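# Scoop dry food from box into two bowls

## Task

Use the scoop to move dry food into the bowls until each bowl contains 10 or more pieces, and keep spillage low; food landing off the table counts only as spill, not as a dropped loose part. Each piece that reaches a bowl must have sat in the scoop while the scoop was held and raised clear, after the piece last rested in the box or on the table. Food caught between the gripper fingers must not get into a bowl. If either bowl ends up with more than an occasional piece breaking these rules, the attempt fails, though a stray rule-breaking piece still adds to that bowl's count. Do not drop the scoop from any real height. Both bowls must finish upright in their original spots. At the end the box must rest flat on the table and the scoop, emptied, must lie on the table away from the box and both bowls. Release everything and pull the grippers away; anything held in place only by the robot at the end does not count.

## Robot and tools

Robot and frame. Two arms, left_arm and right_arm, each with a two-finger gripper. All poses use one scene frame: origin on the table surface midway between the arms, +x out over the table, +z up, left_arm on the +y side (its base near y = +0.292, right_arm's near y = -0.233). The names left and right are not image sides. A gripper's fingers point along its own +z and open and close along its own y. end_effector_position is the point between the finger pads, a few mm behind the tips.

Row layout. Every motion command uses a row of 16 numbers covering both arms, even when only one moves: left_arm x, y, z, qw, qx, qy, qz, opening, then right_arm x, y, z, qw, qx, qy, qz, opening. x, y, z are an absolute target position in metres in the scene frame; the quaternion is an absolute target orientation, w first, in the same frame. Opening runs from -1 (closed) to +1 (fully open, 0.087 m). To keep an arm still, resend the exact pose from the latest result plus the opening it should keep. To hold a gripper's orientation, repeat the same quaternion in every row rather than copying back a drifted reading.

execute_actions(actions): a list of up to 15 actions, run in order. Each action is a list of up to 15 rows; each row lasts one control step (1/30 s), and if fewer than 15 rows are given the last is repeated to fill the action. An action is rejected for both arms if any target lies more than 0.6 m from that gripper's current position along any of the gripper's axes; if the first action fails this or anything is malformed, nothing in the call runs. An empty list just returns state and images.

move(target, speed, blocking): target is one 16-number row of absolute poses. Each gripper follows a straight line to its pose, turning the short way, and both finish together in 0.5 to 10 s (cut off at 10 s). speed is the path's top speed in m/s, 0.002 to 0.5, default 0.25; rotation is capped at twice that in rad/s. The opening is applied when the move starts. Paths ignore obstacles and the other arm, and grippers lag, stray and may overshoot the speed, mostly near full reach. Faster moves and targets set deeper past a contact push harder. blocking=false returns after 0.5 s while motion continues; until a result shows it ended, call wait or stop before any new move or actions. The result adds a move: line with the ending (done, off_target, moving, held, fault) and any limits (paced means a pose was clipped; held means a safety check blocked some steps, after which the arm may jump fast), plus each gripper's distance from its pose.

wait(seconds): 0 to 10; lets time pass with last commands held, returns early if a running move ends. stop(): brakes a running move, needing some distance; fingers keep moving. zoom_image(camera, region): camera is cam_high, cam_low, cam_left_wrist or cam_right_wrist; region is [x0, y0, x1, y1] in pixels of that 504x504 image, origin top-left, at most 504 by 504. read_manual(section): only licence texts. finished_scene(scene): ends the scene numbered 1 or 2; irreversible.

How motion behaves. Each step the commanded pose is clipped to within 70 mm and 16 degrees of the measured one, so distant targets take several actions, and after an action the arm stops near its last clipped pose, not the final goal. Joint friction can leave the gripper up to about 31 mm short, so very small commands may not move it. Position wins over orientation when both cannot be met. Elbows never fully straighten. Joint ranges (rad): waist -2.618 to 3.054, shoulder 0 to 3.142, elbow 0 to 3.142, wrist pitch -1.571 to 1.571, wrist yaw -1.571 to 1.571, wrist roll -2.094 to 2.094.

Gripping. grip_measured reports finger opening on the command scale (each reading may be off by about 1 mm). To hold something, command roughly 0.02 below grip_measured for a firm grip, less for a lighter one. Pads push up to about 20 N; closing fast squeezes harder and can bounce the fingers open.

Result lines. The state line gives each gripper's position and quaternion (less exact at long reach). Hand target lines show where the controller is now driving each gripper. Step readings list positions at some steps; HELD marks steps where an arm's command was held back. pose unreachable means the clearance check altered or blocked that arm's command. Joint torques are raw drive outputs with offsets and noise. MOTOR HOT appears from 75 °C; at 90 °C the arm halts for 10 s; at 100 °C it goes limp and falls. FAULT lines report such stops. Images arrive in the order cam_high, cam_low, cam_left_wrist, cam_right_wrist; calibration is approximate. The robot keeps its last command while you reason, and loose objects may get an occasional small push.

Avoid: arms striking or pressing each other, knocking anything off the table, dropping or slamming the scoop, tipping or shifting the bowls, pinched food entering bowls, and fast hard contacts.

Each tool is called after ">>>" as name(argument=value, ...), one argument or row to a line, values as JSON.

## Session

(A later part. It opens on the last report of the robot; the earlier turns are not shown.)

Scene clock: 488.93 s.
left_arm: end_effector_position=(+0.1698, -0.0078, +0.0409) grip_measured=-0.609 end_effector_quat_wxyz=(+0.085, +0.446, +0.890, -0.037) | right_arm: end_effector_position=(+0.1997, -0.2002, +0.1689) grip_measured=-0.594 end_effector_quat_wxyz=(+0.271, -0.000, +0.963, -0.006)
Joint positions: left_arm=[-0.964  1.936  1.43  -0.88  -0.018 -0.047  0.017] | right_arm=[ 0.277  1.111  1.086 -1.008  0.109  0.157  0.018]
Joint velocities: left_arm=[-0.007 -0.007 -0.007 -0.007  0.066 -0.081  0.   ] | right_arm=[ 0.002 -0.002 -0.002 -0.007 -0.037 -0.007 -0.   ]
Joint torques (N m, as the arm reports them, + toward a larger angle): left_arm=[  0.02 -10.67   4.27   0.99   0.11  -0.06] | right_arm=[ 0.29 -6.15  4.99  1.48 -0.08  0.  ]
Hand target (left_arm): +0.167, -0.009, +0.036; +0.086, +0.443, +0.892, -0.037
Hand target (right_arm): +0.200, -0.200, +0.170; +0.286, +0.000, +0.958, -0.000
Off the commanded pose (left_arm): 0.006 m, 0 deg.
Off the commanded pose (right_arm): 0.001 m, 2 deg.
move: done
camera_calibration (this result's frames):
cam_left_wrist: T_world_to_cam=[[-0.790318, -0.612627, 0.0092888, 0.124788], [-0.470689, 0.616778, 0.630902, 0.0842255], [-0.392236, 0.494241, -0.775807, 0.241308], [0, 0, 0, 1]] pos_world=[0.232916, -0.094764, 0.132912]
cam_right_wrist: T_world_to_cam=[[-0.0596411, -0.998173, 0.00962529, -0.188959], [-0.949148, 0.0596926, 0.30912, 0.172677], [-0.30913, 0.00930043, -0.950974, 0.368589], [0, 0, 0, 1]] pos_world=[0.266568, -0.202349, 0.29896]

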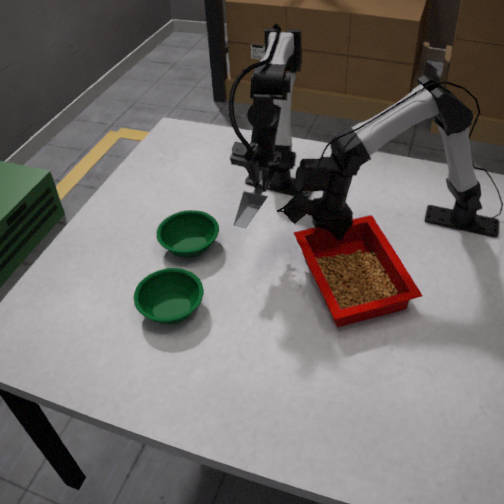

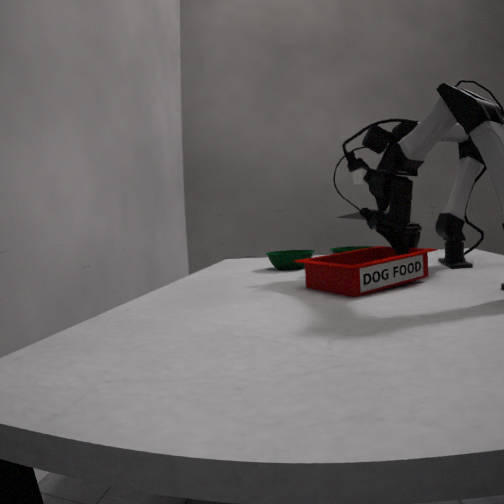

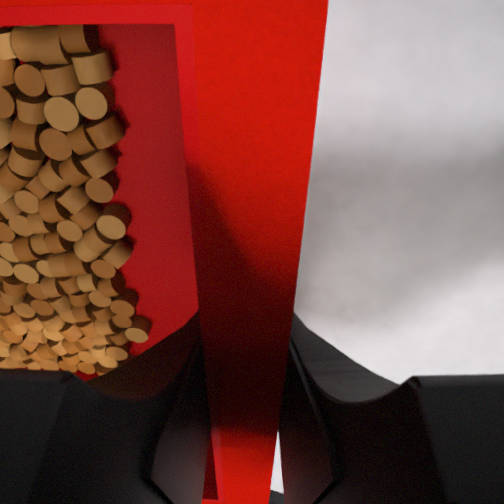

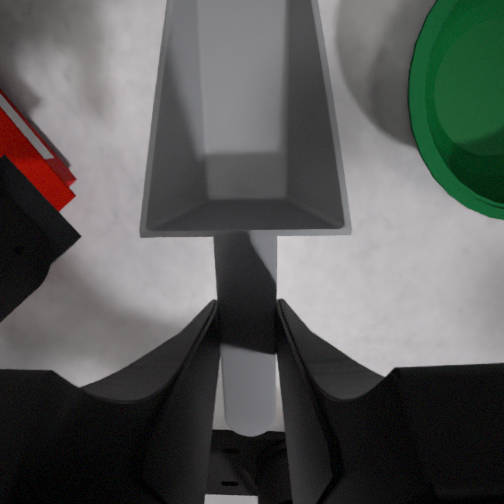

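>>> move(
  target=[0.170,-0.008,0.040,0.085,0.446,0.89,-0.037,0.2, 0.2,-0.2,0.17,0.286,0.0,0.958,0.0,-0.62],
  speed=0.1,
)

>>> move(
  target=[0.170,-0.008,0.13,0.085,0.446,0.89,-0.037,0.2, 0.2,-0.2,0.17,0.286,0.0,0.958,0.0,-0.62],
  speed=0.15,
)

>>> move(
  target=[0.15,0.33,0.2,0.38,0.0,0.925,0.0,0.2, 0.2,-0.2,0.17,0.286,0.0,0.958,0.0,-0.62],
  speed=0.3,
)

Scene clock: 506.67 s.
left_arm: end_effector_position=(+0.1699, -0.0080, +0.0409) grip_measured=+0.200 end_effector_quat_wxyz=(+0.085, +0.445, +0.891, -0.038) | right_arm: end_effector_position=(+0.1997, -0.2002, +0.1689) grip_measured=-0.594 end_effector_quat_wxyz=(+0.271, -0.000, +0.963, -0.006)
Joint positions: left_arm=[-0.964  1.936  1.43  -0.879 -0.018 -0.048  0.052] | right_arm=[ 0.277  1.111  1.086 -1.008  0.109  0.157  0.018]
Joint velocities: left_arm=[ 0.002 -0.002  0.012 -0.007  0.066 -0.037  0.002] | right_arm=[-0.002 -0.002  0.002  0.022 -0.022  0.066 -0.001]
Joint torques (N m, as the arm reports them, + toward a larger angle): left_arm=[  0.61 -10.67   5.54   0.82   0.12   0.12] | right_arm=[ 0.26 -6.18  5.01  1.49 -0.07  0.  ]
Hand target (left_arm): +0.170, -0.008, +0.040; +0.085, +0.446, +0.890, -0.037
Hand target (right_arm): +0.200, -0.200, +0.170; +0.286, +0.000, +0.958, -0.000
Off the commanded pose (left_arm): 0.001 m, 0 deg.
Off the commanded pose (right_arm): 0.001 m, 2 deg.
move: done
camera_calibration (this result's frames):
cam_left_wrist: T_world_to_cam=[[-0.78959, -0.613566, 0.00917686, 0.124668], [-0.471789, 0.616566, 0.630287, 0.0845853], [-0.392381, 0.493339, -0.776308, 0.241473], [0, 0, 0, 1]] pos_world=[0.233093, -0.0947882, 0.133]
cam_right_wrist: T_world_to_cam=[[-0.0596411, -0.998173, 0.00962529, -0.188959], [-0.949148, 0.0596926, 0.30912, 0.172677], [-0.30913, 0.00930043, -0.950974, 0.368589], [0, 0, 0, 1]] pos_world=[0.266568, -0.202349, 0.29896]

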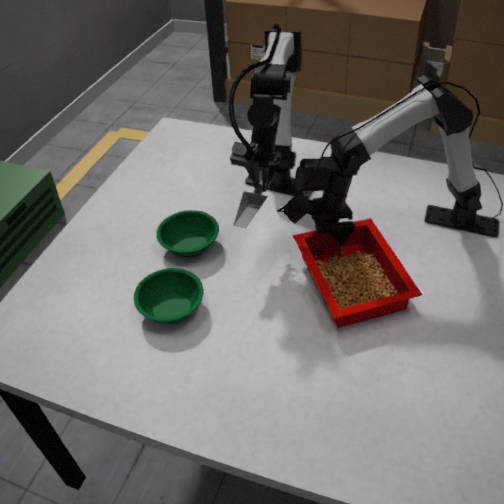

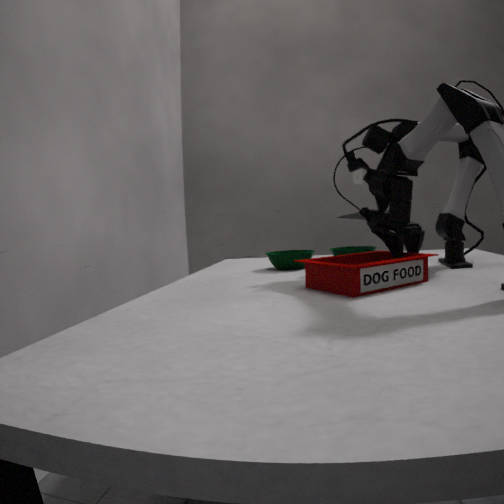

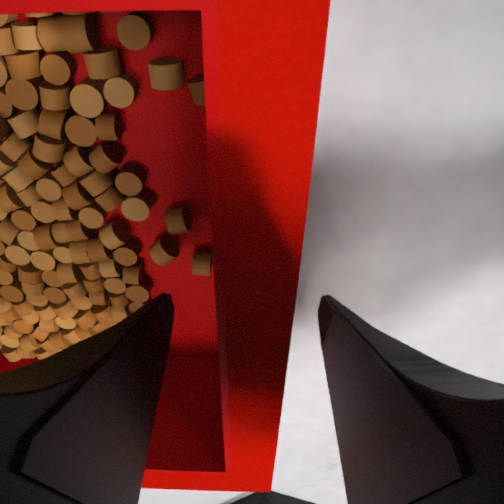

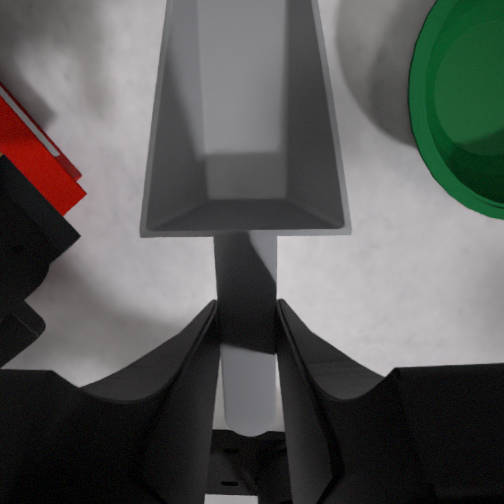

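Scene clock: 507.93 s.
left_arm: end_effector_position=(+0.1695, -0.0075, +0.1223) grip_measured=+0.200 end_effector_quat_wxyz=(+0.079, +0.445, +0.891, -0.034) | right_arm: end_effector_position=(+0.1997, -0.2002, +0.1689) grip_measured=-0.594 end_effector_quat_wxyz=(+0.271, -0.000, +0.963, -0.006)
Joint positions: left_arm=[-0.964  1.913  1.725 -1.21  -0.018 -0.048  0.052] | right_arm=[ 0.277  1.111  1.086 -1.008  0.109  0.157  0.018]
Joint velocities: left_arm=[ 0.017 -0.017 -0.002  0.051 -0.022 -0.022 -0.   ] | right_arm=[ 0.007 -0.002 -0.022  0.051 -0.022  0.066  0.   ]
Joint torques (N m, as the arm reports them, + toward a larger angle): left_arm=[  0.71 -11.35   7.02   0.58   0.11   0.08] | right_arm=[ 0.39 -6.15  4.88  1.5  -0.06 -0.02]
Hand target (left_arm): +0.170, -0.009, +0.130; +0.085, +0.446, +0.890, -0.037
Hand target (right_arm): +0.200, -0.200, +0.170; +0.286, +0.000, +0.958, -0.000
Off the commanded pose (left_arm): 0.008 m, 1 deg.
Off the commanded pose (right_arm): 0.001 m, 2 deg.
move: done
camera_calibration (this result's frames):
cam_left_wrist: T_world_to_cam=[[-0.789525, -0.613662, 0.0082837, 0.12406], [-0.467042, 0.609534, 0.640578, 0.0306561], [-0.398148, 0.501883, -0.767849, 0.304314], [0, 0, 0, 1]] pos_world=[0.233428, -0.0952853, 0.213002]
cam_right_wrist: T_world_to_cam=[[-0.0596411, -0.998173, 0.00962529, -0.188959], [-0.949148, 0.0596926, 0.30912, 0.172677], [-0.30913, 0.00930043, -0.950974, 0.368589], [0, 0, 0, 1]] pos_world=[0.266568, -0.202349, 0.29896]

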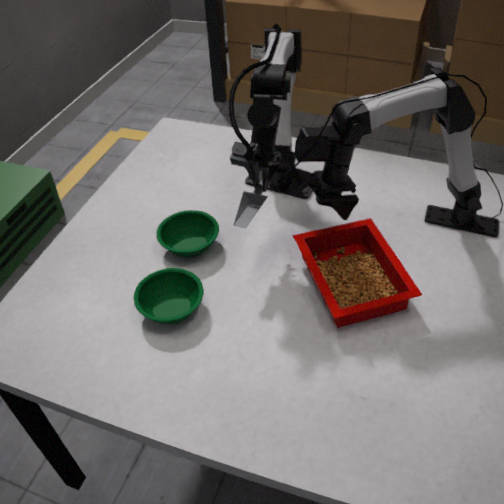

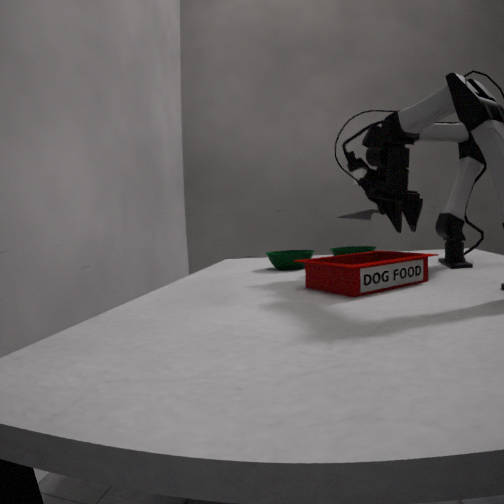

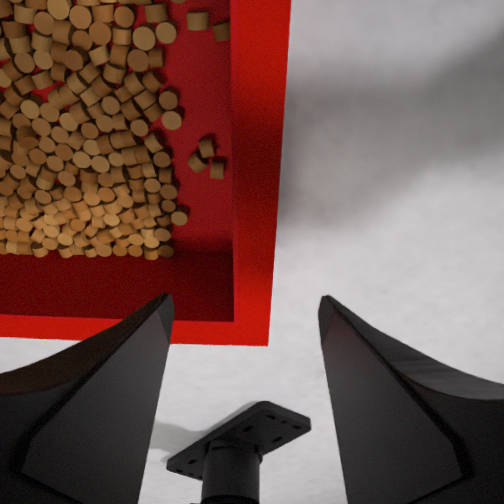

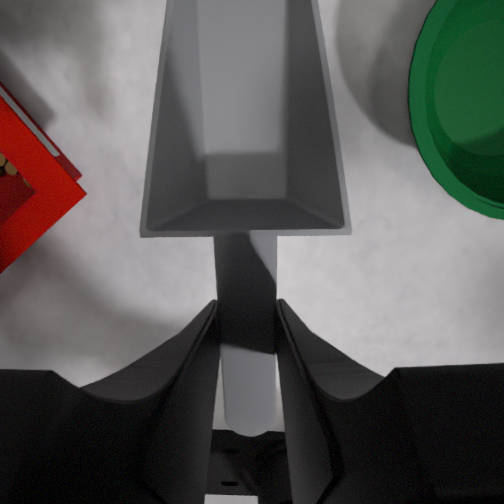

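Scene clock: 510.60 s.
left_arm: end_effector_position=(+0.1497, +0.3272, +0.2057) grip_measured=+0.200 end_effector_quat_wxyz=(+0.390, -0.002, +0.921, -0.003) | right_arm: end_effector_position=(+0.1998, -0.2002, +0.1690) grip_measured=-0.594 end_effector_quat_wxyz=(+0.271, -0.000, +0.963, -0.006)
Joint positions: left_arm=[ 0.407  0.726  0.994 -1.079  0.283  0.277  0.052] | right_arm=[ 0.277  1.111  1.086 -1.007  0.109  0.157  0.018]
Joint velocities: left_arm=[-0.022 -0.002 -0.002 -0.066  0.022  0.022 -0.001] | right_arm=[-0.007 -0.007  0.007  0.037  0.007 -0.022  0.   ]
Joint torques (N m, as the arm reports them, + toward a larger angle): left_arm=[1.2  0.46 4.46 1.58 0.37 0.1 ] | right_arm=[ 0.27 -6.25  4.92  1.51 -0.06 -0.01]
Hand target (left_arm): +0.146, +0.326, +0.199; +0.378, -0.003, +0.926, -0.008
Hand target (right_arm): +0.200, -0.200, +0.170; +0.286, +0.000, +0.958, -0.000
Off the commanded pose (left_arm): 0.006 m, 1 deg.
Off the commanded pose (right_arm): 0.001 m, 2 deg.
move: done
camera_calibration (this result's frames):
cam_left_wrist: T_world_to_cam=[[0.00308867, -0.99953, 0.0305052, 0.316156], [-0.99772, -0.00102354, 0.0674825, 0.161058], [-0.0674196, -0.030644, -0.997254, 0.364372], [0, 0, 0, 1]] pos_world=[0.18428, 0.327338, 0.342858]
cam_right_wrist: T_world_to_cam=[[-0.0596447, -0.998174, 0.00953186, -0.188921], [-0.949264, 0.0596706, 0.308769, 0.172827], [-0.308774, 0.00936815, -0.951089, 0.368612], [0, 0, 0, 1]] pos_world=[0.266608, -0.202342, 0.29902]

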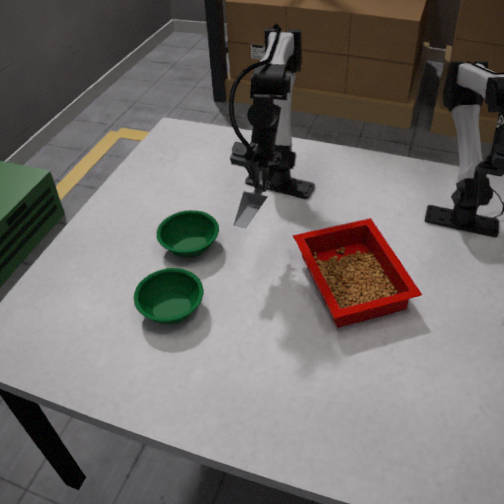

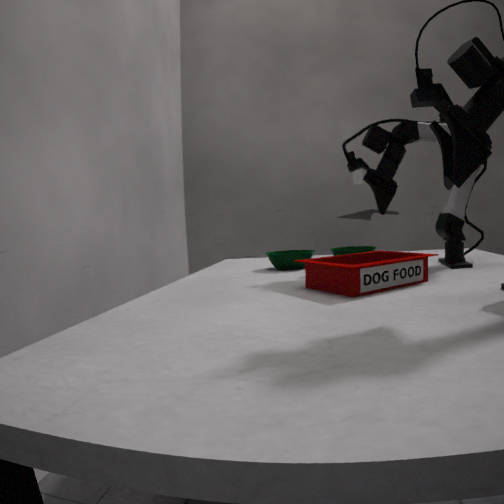

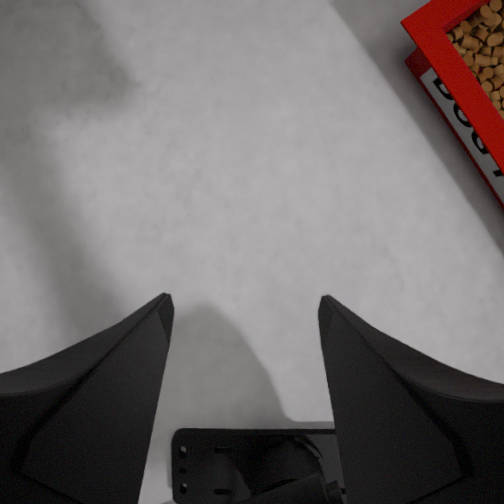

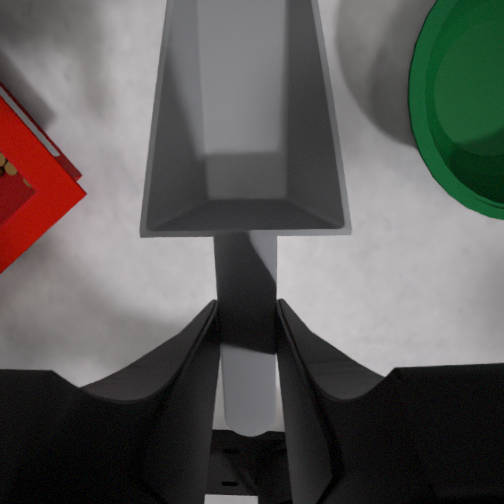

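>>> move(
  target=[0.15,0.33,0.2,0.38,0.0,0.925,0.0,0.2, 0.2,0.0,0.15,-0.0414,-0.317,0.9474,-0.0138,-0.62],
  speed=0.25,
)

>>> move(
  target=[0.15,0.33,0.2,0.38,0.0,0.925,0.0,0.2, 0.208,0.016,0.107,-0.0414,-0.317,0.9474,-0.0138,-0.62],
  speed=0.08,
)

>>> zoom_image(
  camera="cam_high",
  region=[270, 170, 440, 340],
)

Scene clock: 533.37 s.
left_arm: end_effector_position=(+0.1495, +0.3277, +0.2056) grip_measured=+0.200 end_effector_quat_wxyz=(+0.389, +0.001, +0.921, -0.001) | right_arm: end_effector_position=(+0.1965, -0.0047, +0.1431) grip_measured=-0.594 end_effector_quat_wxyz=(-0.028, -0.309, +0.951, -0.010)
Joint positions: left_arm=[ 0.407  0.726  0.994 -1.079  0.282  0.284  0.052] | right_arm=[ 0.839  2.023  1.938 -1.544 -0.004  0.121  0.018]
Joint velocities: left_arm=[-0.012 -0.002 -0.012 -0.022  0.051  0.037  0.   ] | right_arm=[-0.017  0.017 -0.012 -0.066 -0.007 -0.037 -0.   ]
Joint torques (N m, as the arm reports them, + toward a larger angle): left_arm=[0.93 1.43 4.93 1.68 0.2  0.14] | right_arm=[  1.23 -12.08   8.37   0.2   -0.15  -0.07]
Hand target (left_arm): +0.150, +0.330, +0.200; +0.380, -0.000, +0.925, -0.000
Hand target (right_arm): +0.196, +0.000, +0.149; -0.022, -0.318, +0.948, -0.002
Off the commanded pose (left_arm): 0.006 m, 1 deg.
Off the commanded pose (right_arm): 0.009 m, 2 deg.
joint sent to its limit (right arm) — the command would take joint 4 (wrist pitch) past its lower limit, so that joint was sent only as far as its limit.
move: done
camera_calibration (this result's frames):
cam_left_wrist: T_world_to_cam=[[-0.000769713, -0.999682, 0.0252144, 0.318328], [-0.997681, 0.00248393, 0.0680252, 0.15968], [-0.0680661, -0.0251036, -0.997365, 0.362607], [0, 0, 0, 1]] pos_world=[0.184236, 0.326932, 0.342762]
cam_right_wrist: T_world_to_cam=[[0.54828, -0.835648, 0.0328844, -0.115759], [-0.520261, -0.310036, 0.795742, 0.0102729], [-0.654765, -0.453398, -0.604742, 0.357467], [0, 0, 0, 1]] pos_world=[0.30287, 0.0685259, 0.211807]

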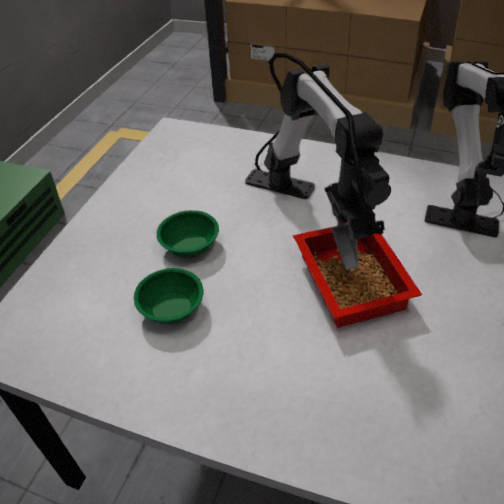

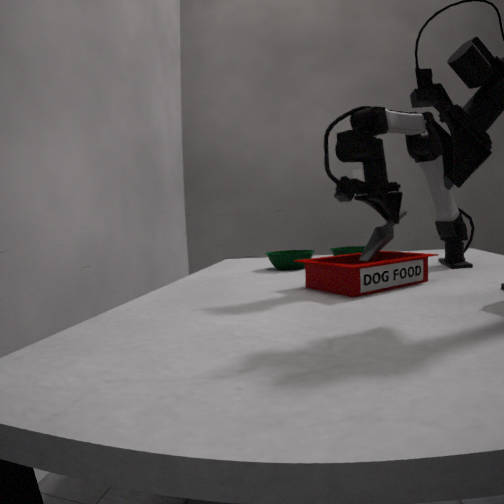

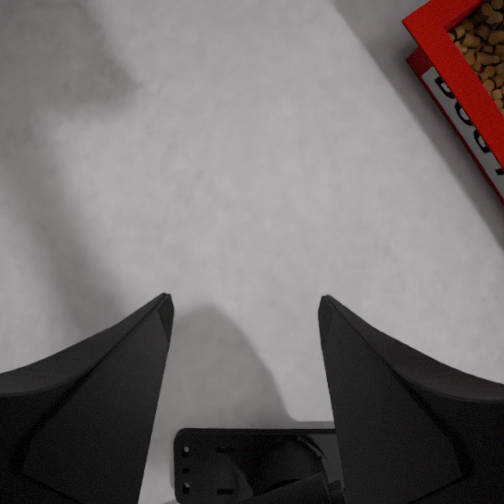

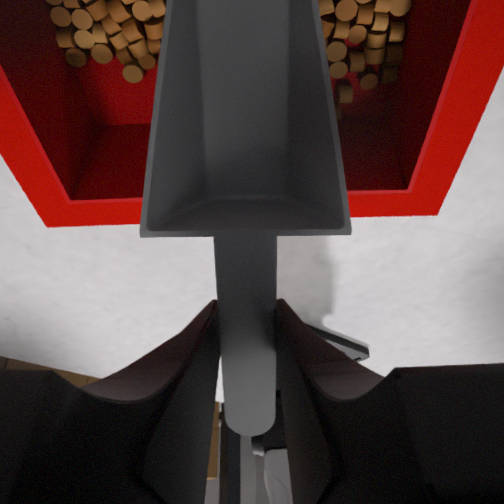

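Scene clock: 534.23 s.
left_arm: end_effector_position=(+0.1495, +0.3277, +0.2056) grip_measured=+0.200 end_effector_quat_wxyz=(+0.389, +0.001, +0.921, -0.001) | right_arm: end_effector_position=(+0.2042, +0.0064, +0.1045) grip_measured=-0.594 end_effector_quat_wxyz=(-0.056, -0.312, +0.948, -0.024)
Joint positions: left_arm=[ 0.407  0.726  0.994 -1.079  0.282  0.284  0.052] | right_arm=[ 0.848  2.136  1.938 -1.495 -0.004  0.121  0.018]
Joint velocities: left_arm=[-0.012 -0.002 -0.007 -0.037 -0.007 -0.022  0.001] | right_arm=[ 0.012 -0.007  0.017  0.022 -0.095 -0.037 -0.   ]
Joint torques (N m, as the arm reports them, + toward a larger angle): left_arm=[0.74 1.33 4.87 1.7  0.19 0.08] | right_arm=[  1.45 -12.95   7.91   0.29  -0.11   0.01]
Hand target (left_arm): +0.150, +0.330, +0.200; +0.380, -0.000, +0.925, -0.000
Hand target (right_arm): +0.207, +0.016, +0.107; -0.042, -0.317, +0.947, -0.014
Off the commanded pose (left_arm): 0.006 m, 1 deg.
Off the commanded pose (right_arm): 0.011 m, 2 deg.
move: off_target (right_arm)
camera_calibration (this result's frames):
cam_left_wrist: T_world_to_cam=[[-0.000769713, -0.999682, 0.0252144, 0.318328], [-0.997681, 0.00248393, 0.0680252, 0.15968], [-0.0680661, -0.0251036, -0.997365, 0.362607], [0, 0, 0, 1]] pos_world=[0.184236, 0.326932, 0.342762]
cam_right_wrist: T_world_to_cam=[[0.55703, -0.829355, 0.0434582, -0.11238], [-0.480212, -0.278954, 0.831613, 0.0363393], [-0.67758, -0.484103, -0.553652, 0.34365], [0, 0, 0, 1]] pos_world=[0.312899, 0.0832961, 0.164926]

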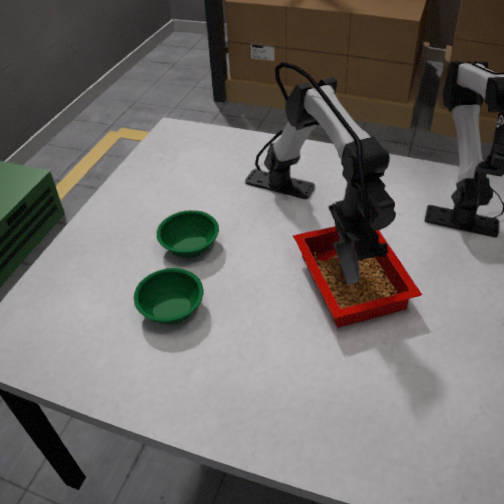

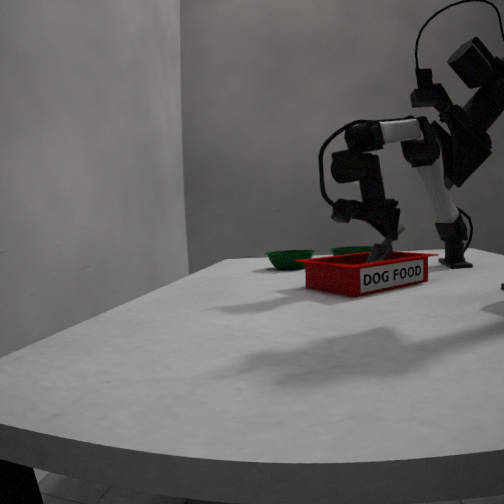

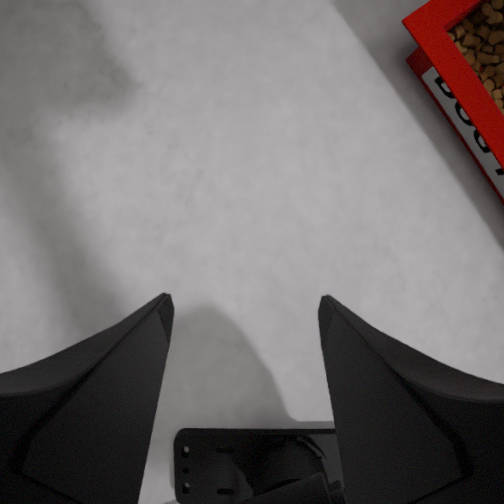

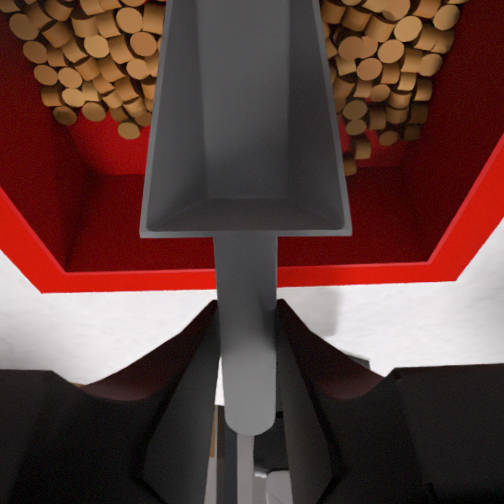

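Region (270, 170, 440, 340) of cam_high's 504x504 image, scaled by 2.965, with more detail than that image has.

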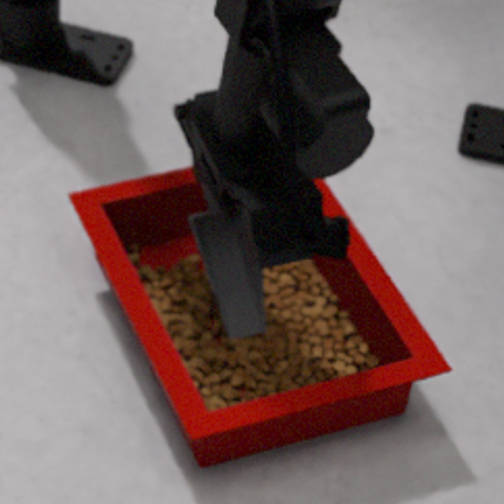

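>>> move(
  target=[0.15,0.33,0.2,0.38,0.0,0.925,0.0,0.2, 0.182,-0.008,0.092,-0.0579,-0.3167,0.9465,-0.0194,-0.62],
  speed=0.04,
)

>>> zoom_image(
  camera="cam_high",
  region=[270, 170, 440, 340],
)

Scene clock: 543.13 s.
left_arm: end_effector_position=(+0.1495, +0.3278, +0.2056) grip_measured=+0.200 end_effector_quat_wxyz=(+0.389, +0.001, +0.921, -0.001) | right_arm: end_effector_position=(+0.1926, -0.0046, +0.0924) grip_measured=-0.594 end_effector_quat_wxyz=(-0.044, -0.313, +0.949, -0.018)
Joint positions: left_arm=[ 0.407  0.726  0.994 -1.079  0.282  0.284  0.052] | right_arm=[ 0.848  2.038  1.749 -1.377 -0.004  0.121  0.018]
Joint velocities: left_arm=[ 0.002 -0.007  0.002  0.081 -0.066 -0.037 -0.001] | right_arm=[ 0.007  0.007 -0.002 -0.022  0.037  0.007  0.001]
Joint torques (N m, as the arm reports them, + toward a larger angle): left_arm=[1.01 1.22 4.82 1.71 0.18 0.08] | right_arm=[  1.35 -13.76   3.59   0.09  -0.16   0.04]
Hand target (left_arm): +0.150, +0.330, +0.200; +0.380, -0.000, +0.925, +0.000
Hand target (right_arm): +0.182, -0.008, +0.092; -0.058, -0.317, +0.947, -0.019
Off the commanded pose (left_arm): 0.006 m, 1 deg.
Off the commanded pose (right_arm): 0.011 m, 2 deg.
move: off_target (right_arm)
camera_calibration (this result's frames):
cam_left_wrist: T_world_to_cam=[[-0.000504505, -0.999688, 0.0249591, 0.318407], [-0.997674, 0.00220453, 0.0681318, 0.159733], [-0.0681656, -0.0248667, -0.997364, 0.362534], [0, 0, 0, 1]] pos_world=[0.184234, 0.326971, 0.342748]
cam_right_wrist: T_world_to_cam=[[0.55623, -0.830112, 0.0390182, -0.113944], [-0.496196, -0.294088, 0.816886, 0.0421193], [-0.666632, -0.473737, -0.575479, 0.323719], [0, 0, 0, 1]] pos_world=[0.30008, 0.0711582, 0.156332]

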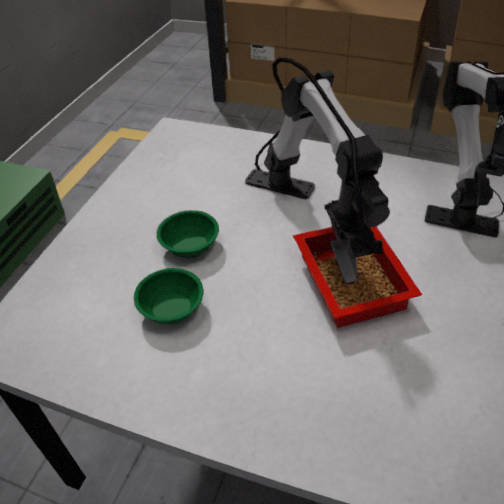

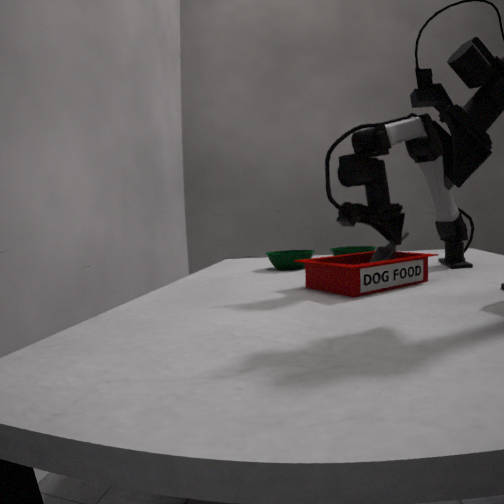

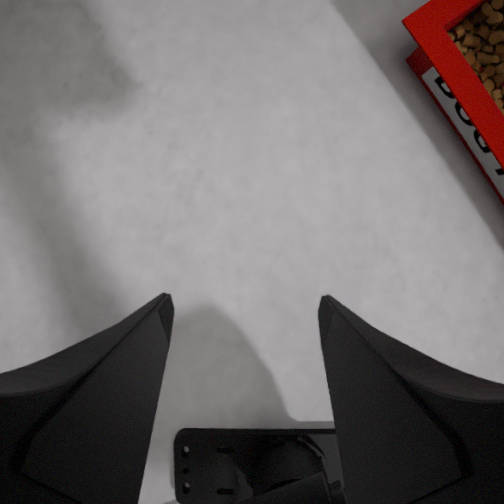

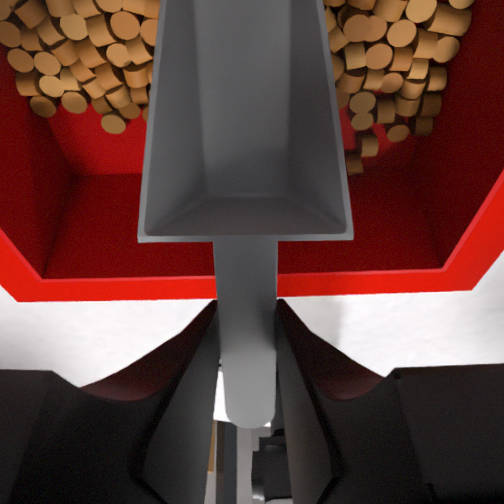

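Region (270, 170, 440, 340) of cam_high's 504x504 image, scaled by 2.965, with more detail than that image has.

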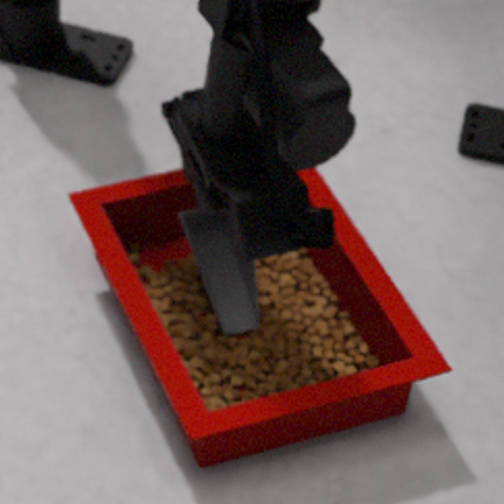

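>>> move(
  target=[0.15,0.33,0.2,0.38,0.0,0.925,0.0,0.2, 0.168,-0.02,0.090,-0.0579,-0.3167,0.9465,-0.0194,-0.68],
  speed=0.04,
)

>>> zoom_image(
  camera="cam_high",
  region=[270, 170, 440, 340],
)

Scene clock: 551.67 s.
left_arm: end_effector_position=(+0.1495, +0.3278, +0.2056) grip_measured=+0.200 end_effector_quat_wxyz=(+0.389, +0.001, +0.921, -0.001) | right_arm: end_effector_position=(+0.1784, -0.0181, +0.0903) grip_measured=-0.594 end_effector_quat_wxyz=(-0.046, -0.313, +0.949, -0.019)
Joint positions: left_arm=[ 0.407  0.726  0.994 -1.079  0.282  0.284  0.052] | right_arm=[ 0.848  1.964  1.633 -1.34  -0.004  0.121  0.018]
Joint velocities: left_arm=[ 0.002  0.002 -0.012  0.022  0.051  0.007  0.001] | right_arm=[-0.012 -0.007 -0.022 -0.007 -0.037 -0.095 -0.   ]
Joint torques (N m, as the arm reports them, + toward a larger angle): left_arm=[0.8  1.5  5.05 1.69 0.22 0.1 ] | right_arm=[  1.53 -12.69   3.77   0.14  -0.16   0.02]
Hand target (left_arm): +0.150, +0.330, +0.200; +0.380, -0.000, +0.925, -0.000
Hand target (right_arm): +0.168, -0.021, +0.090; -0.058, -0.317, +0.947, -0.020
Off the commanded pose (left_arm): 0.006 m, 1 deg.
Off the commanded pose (right_arm): 0.011 m, 1 deg.
move: off_target (right_arm)
camera_calibration (this result's frames):
cam_left_wrist: T_world_to_cam=[[-0.000504505, -0.999688, 0.0249591, 0.318407], [-0.997674, 0.00220453, 0.0681318, 0.159733], [-0.0681656, -0.0248667, -0.997364, 0.362534], [0, 0, 0, 1]] pos_world=[0.184234, 0.326971, 0.342748]
cam_right_wrist: T_world_to_cam=[[0.556372, -0.829977, 0.039845, -0.11723], [-0.493249, -0.291298, 0.819665, 0.0320955], [-0.668697, -0.475692, -0.571456, 0.306585], [0, 0, 0, 1]] pos_world=[0.286067, 0.057891, 0.153563]

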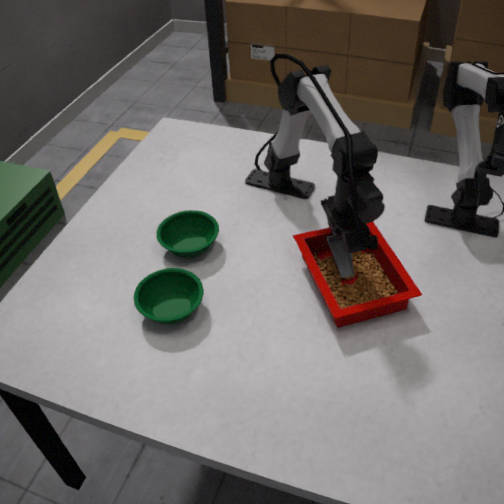

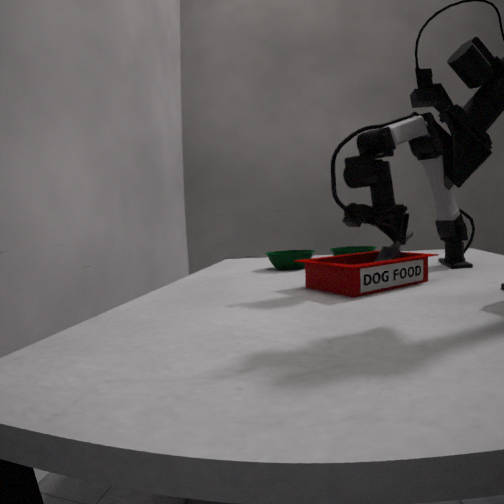

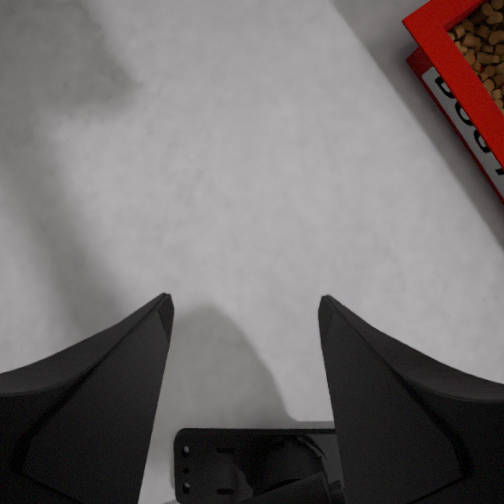

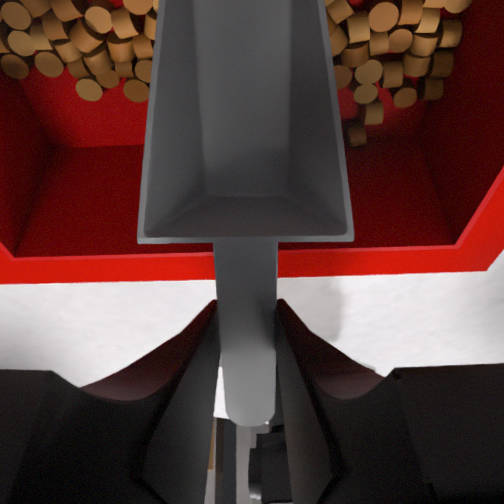

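Region (270, 170, 440, 340) of cam_high's 504x504 image, scaled by 2.965, with more detail than that image has.

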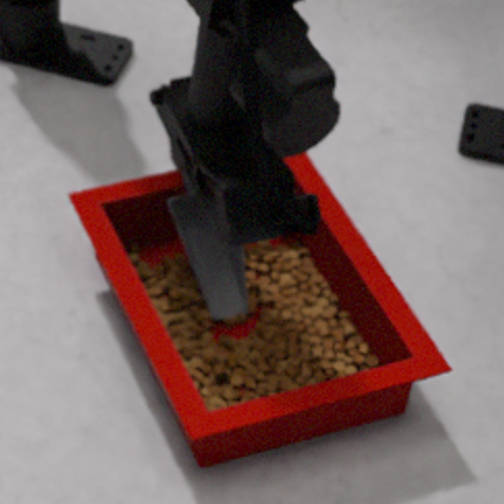

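>>> move(
  target=[0.15,0.33,0.2,0.38,0.0,0.925,0.0,0.2, 0.198,-0.002,0.080,-0.0414,-0.317,0.9474,-0.0138,-0.68],
  speed=0.03,
)

>>> zoom_image(
  camera="cam_high",
  region=[270, 170, 440, 340],
)

Scene clock: 560.13 s.
left_arm: end_effector_position=(+0.1495, +0.3278, +0.2056) grip_measured=+0.200 end_effector_quat_wxyz=(+0.389, +0.001, +0.921, -0.001) | right_arm: end_effector_position=(+0.1928, -0.0046, +0.0818) grip_measured=-0.594 end_effector_quat_wxyz=(-0.041, -0.314, +0.949, -0.017)
Joint positions: left_arm=[ 0.407  0.726  0.994 -1.079  0.282  0.284  0.052] | right_arm=[ 0.848  2.035  1.705 -1.329 -0.004  0.119  0.018]
Joint velocities: left_arm=[-0.002 -0.002 -0.012  0.051  0.066 -0.007 -0.   ] | right_arm=[ 0.002 -0.012  0.002  0.022  0.037 -0.022 -0.001]
Joint torques (N m, as the arm reports them, + toward a larger angle): left_arm=[0.87 1.5  5.09 1.71 0.23 0.21] | right_arm=[  0.38 -10.46   7.81   0.21  -0.07  -0.09]
Hand target (left_arm): +0.150, +0.330, +0.200; +0.380, +0.000, +0.925, +0.000
Hand target (right_arm): +0.198, -0.002, +0.080; -0.041, -0.317, +0.947, -0.014
Off the commanded pose (left_arm): 0.006 m, 1 deg.
Off the commanded pose (right_arm): 0.006 m, 1 deg.
move: done
camera_calibration (this result's frames):
cam_left_wrist: T_world_to_cam=[[-0.00077021, -0.999695, 0.0246855, 0.318521], [-0.997673, 0.00245102, 0.0681314, 0.159652], [-0.0681711, -0.0245756, -0.997371, 0.362441], [0, 0, 0, 1]] pos_world=[0.184234, 0.32694, 0.342748]
cam_right_wrist: T_world_to_cam=[[0.55764, -0.82922, 0.0378304, -0.113761], [-0.499152, -0.298563, 0.813454, 0.0516346], [-0.663238, -0.472498, -0.580398, 0.317516], [0, 0, 0, 1]] pos_world=[0.2998, 0.0711091, 0.146587]

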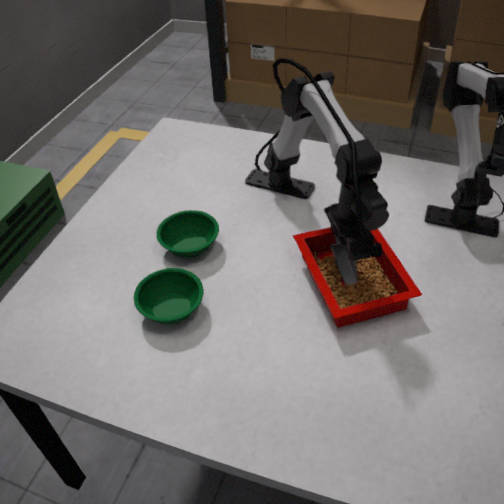

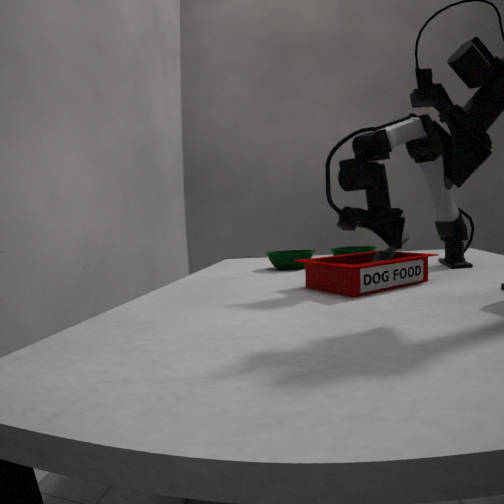

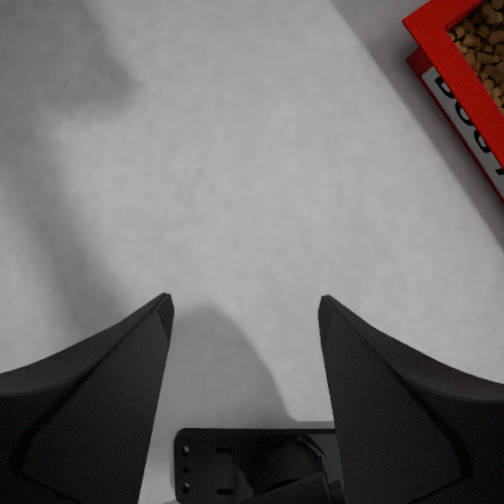

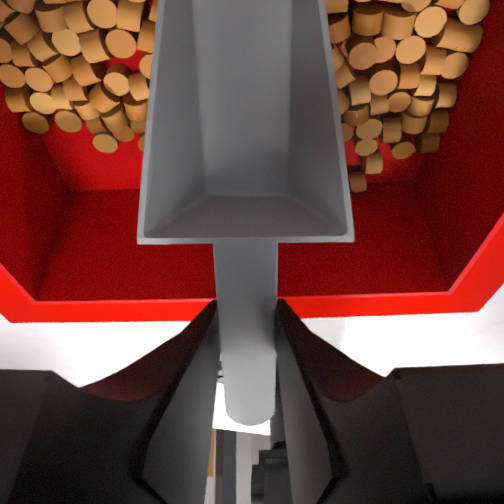

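Region (270, 170, 440, 340) of cam_high's 504x504 image, scaled by 2.965, with more detail than that image has.

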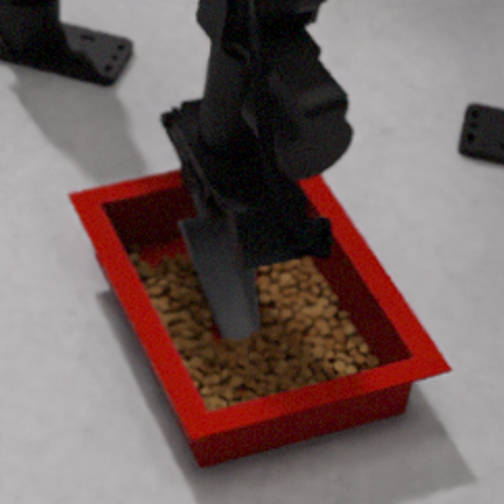

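Tip appears to be at the layer's edge. Push forward.

>>> move(
  target=[0.15,0.33,0.2,0.38,0.0,0.925,0.0,0.2, 0.226,0.019,0.076,-0.0331,-0.3171,0.9477,-0.0111,-0.68],
  speed=0.03,
)

>>> zoom_image(
  camera="cam_high",
  region=[270, 170, 440, 340],
)

Scene clock: 571.33 s.
left_arm: end_effector_position=(+0.1495, +0.3278, +0.2056) grip_measured=+0.200 end_effector_quat_wxyz=(+0.389, +0.001, +0.921, -0.001) | right_arm: end_effector_position=(+0.2168, +0.0178, +0.0807) grip_measured=-0.594 end_effector_quat_wxyz=(-0.036, -0.317, +0.947, -0.014)
Joint positions: left_arm=[ 0.407  0.726  0.994 -1.079  0.282  0.284  0.052] | right_arm=[ 0.848  2.163  1.898 -1.383 -0.004  0.111  0.018]
Joint velocities: left_arm=[ 0.002 -0.022 -0.012 -0.022 -0.081 -0.022 -0.001] | right_arm=[ 0.002  0.002  0.002 -0.022  0.037 -0.022  0.   ]
Joint torques (N m, as the arm reports them, + toward a larger angle): left_arm=[0.87 1.37 4.74 1.67 0.23 0.09] | right_arm=[ -0.28 -11.21   7.91   0.35  -0.05  -0.06]
Hand target (left_arm): +0.150, +0.330, +0.200; +0.380, -0.000, +0.925, -0.000
Hand target (right_arm): +0.226, +0.020, +0.076; -0.033, -0.317, +0.948, -0.011
Off the commanded pose (left_arm): 0.006 m, 1 deg.
Off the commanded pose (right_arm): 0.010 m, 1 deg.
move: done
camera_calibration (this result's frames):
cam_left_wrist: T_world_to_cam=[[-0.00077021, -0.999695, 0.0246855, 0.318521], [-0.997673, 0.00245102, 0.0681314, 0.159652], [-0.0681711, -0.0245756, -0.997371, 0.362441], [0, 0, 0, 1]] pos_world=[0.184234, 0.32694, 0.342748]
cam_right_wrist: T_world_to_cam=[[0.563955, -0.82505, 0.0353181, -0.109859], [-0.503108, -0.309351, 0.80696, 0.0728616], [-0.654857, -0.472858, -0.589549, 0.342274], [0, 0, 0, 1]] pos_world=[0.322753, 0.0937481, 0.146871]

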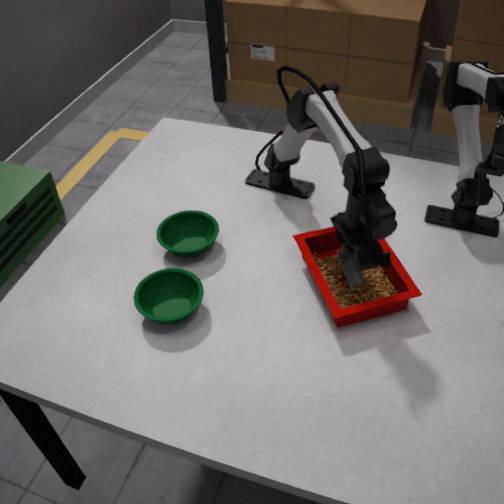

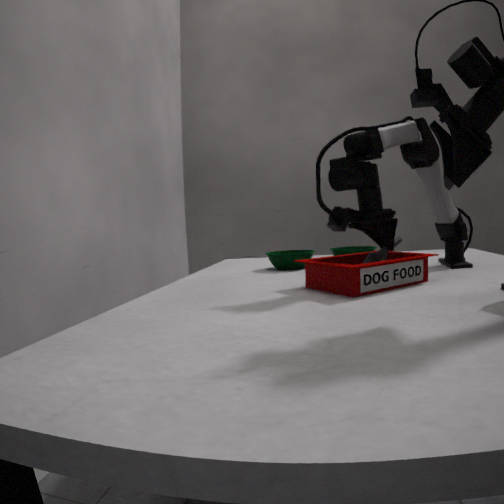

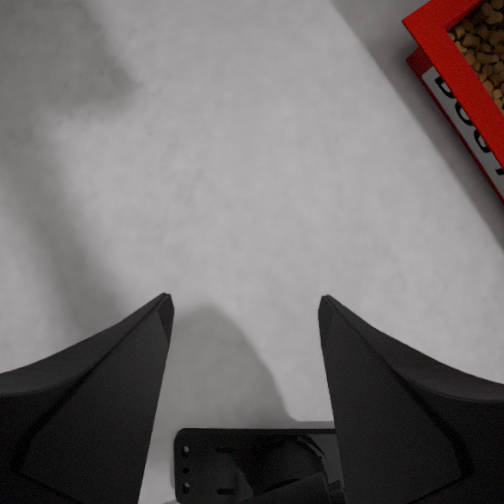

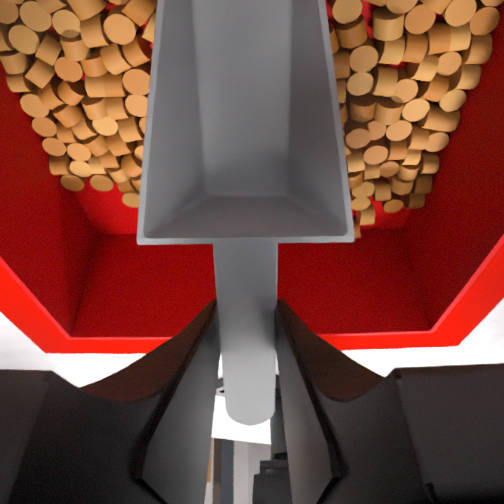

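Region (270, 170, 440, 340) of cam_high's 504x504 image, scaled by 2.965, with more detail than that image has.

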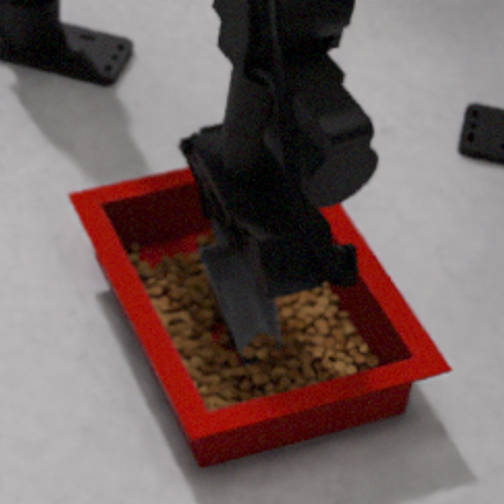

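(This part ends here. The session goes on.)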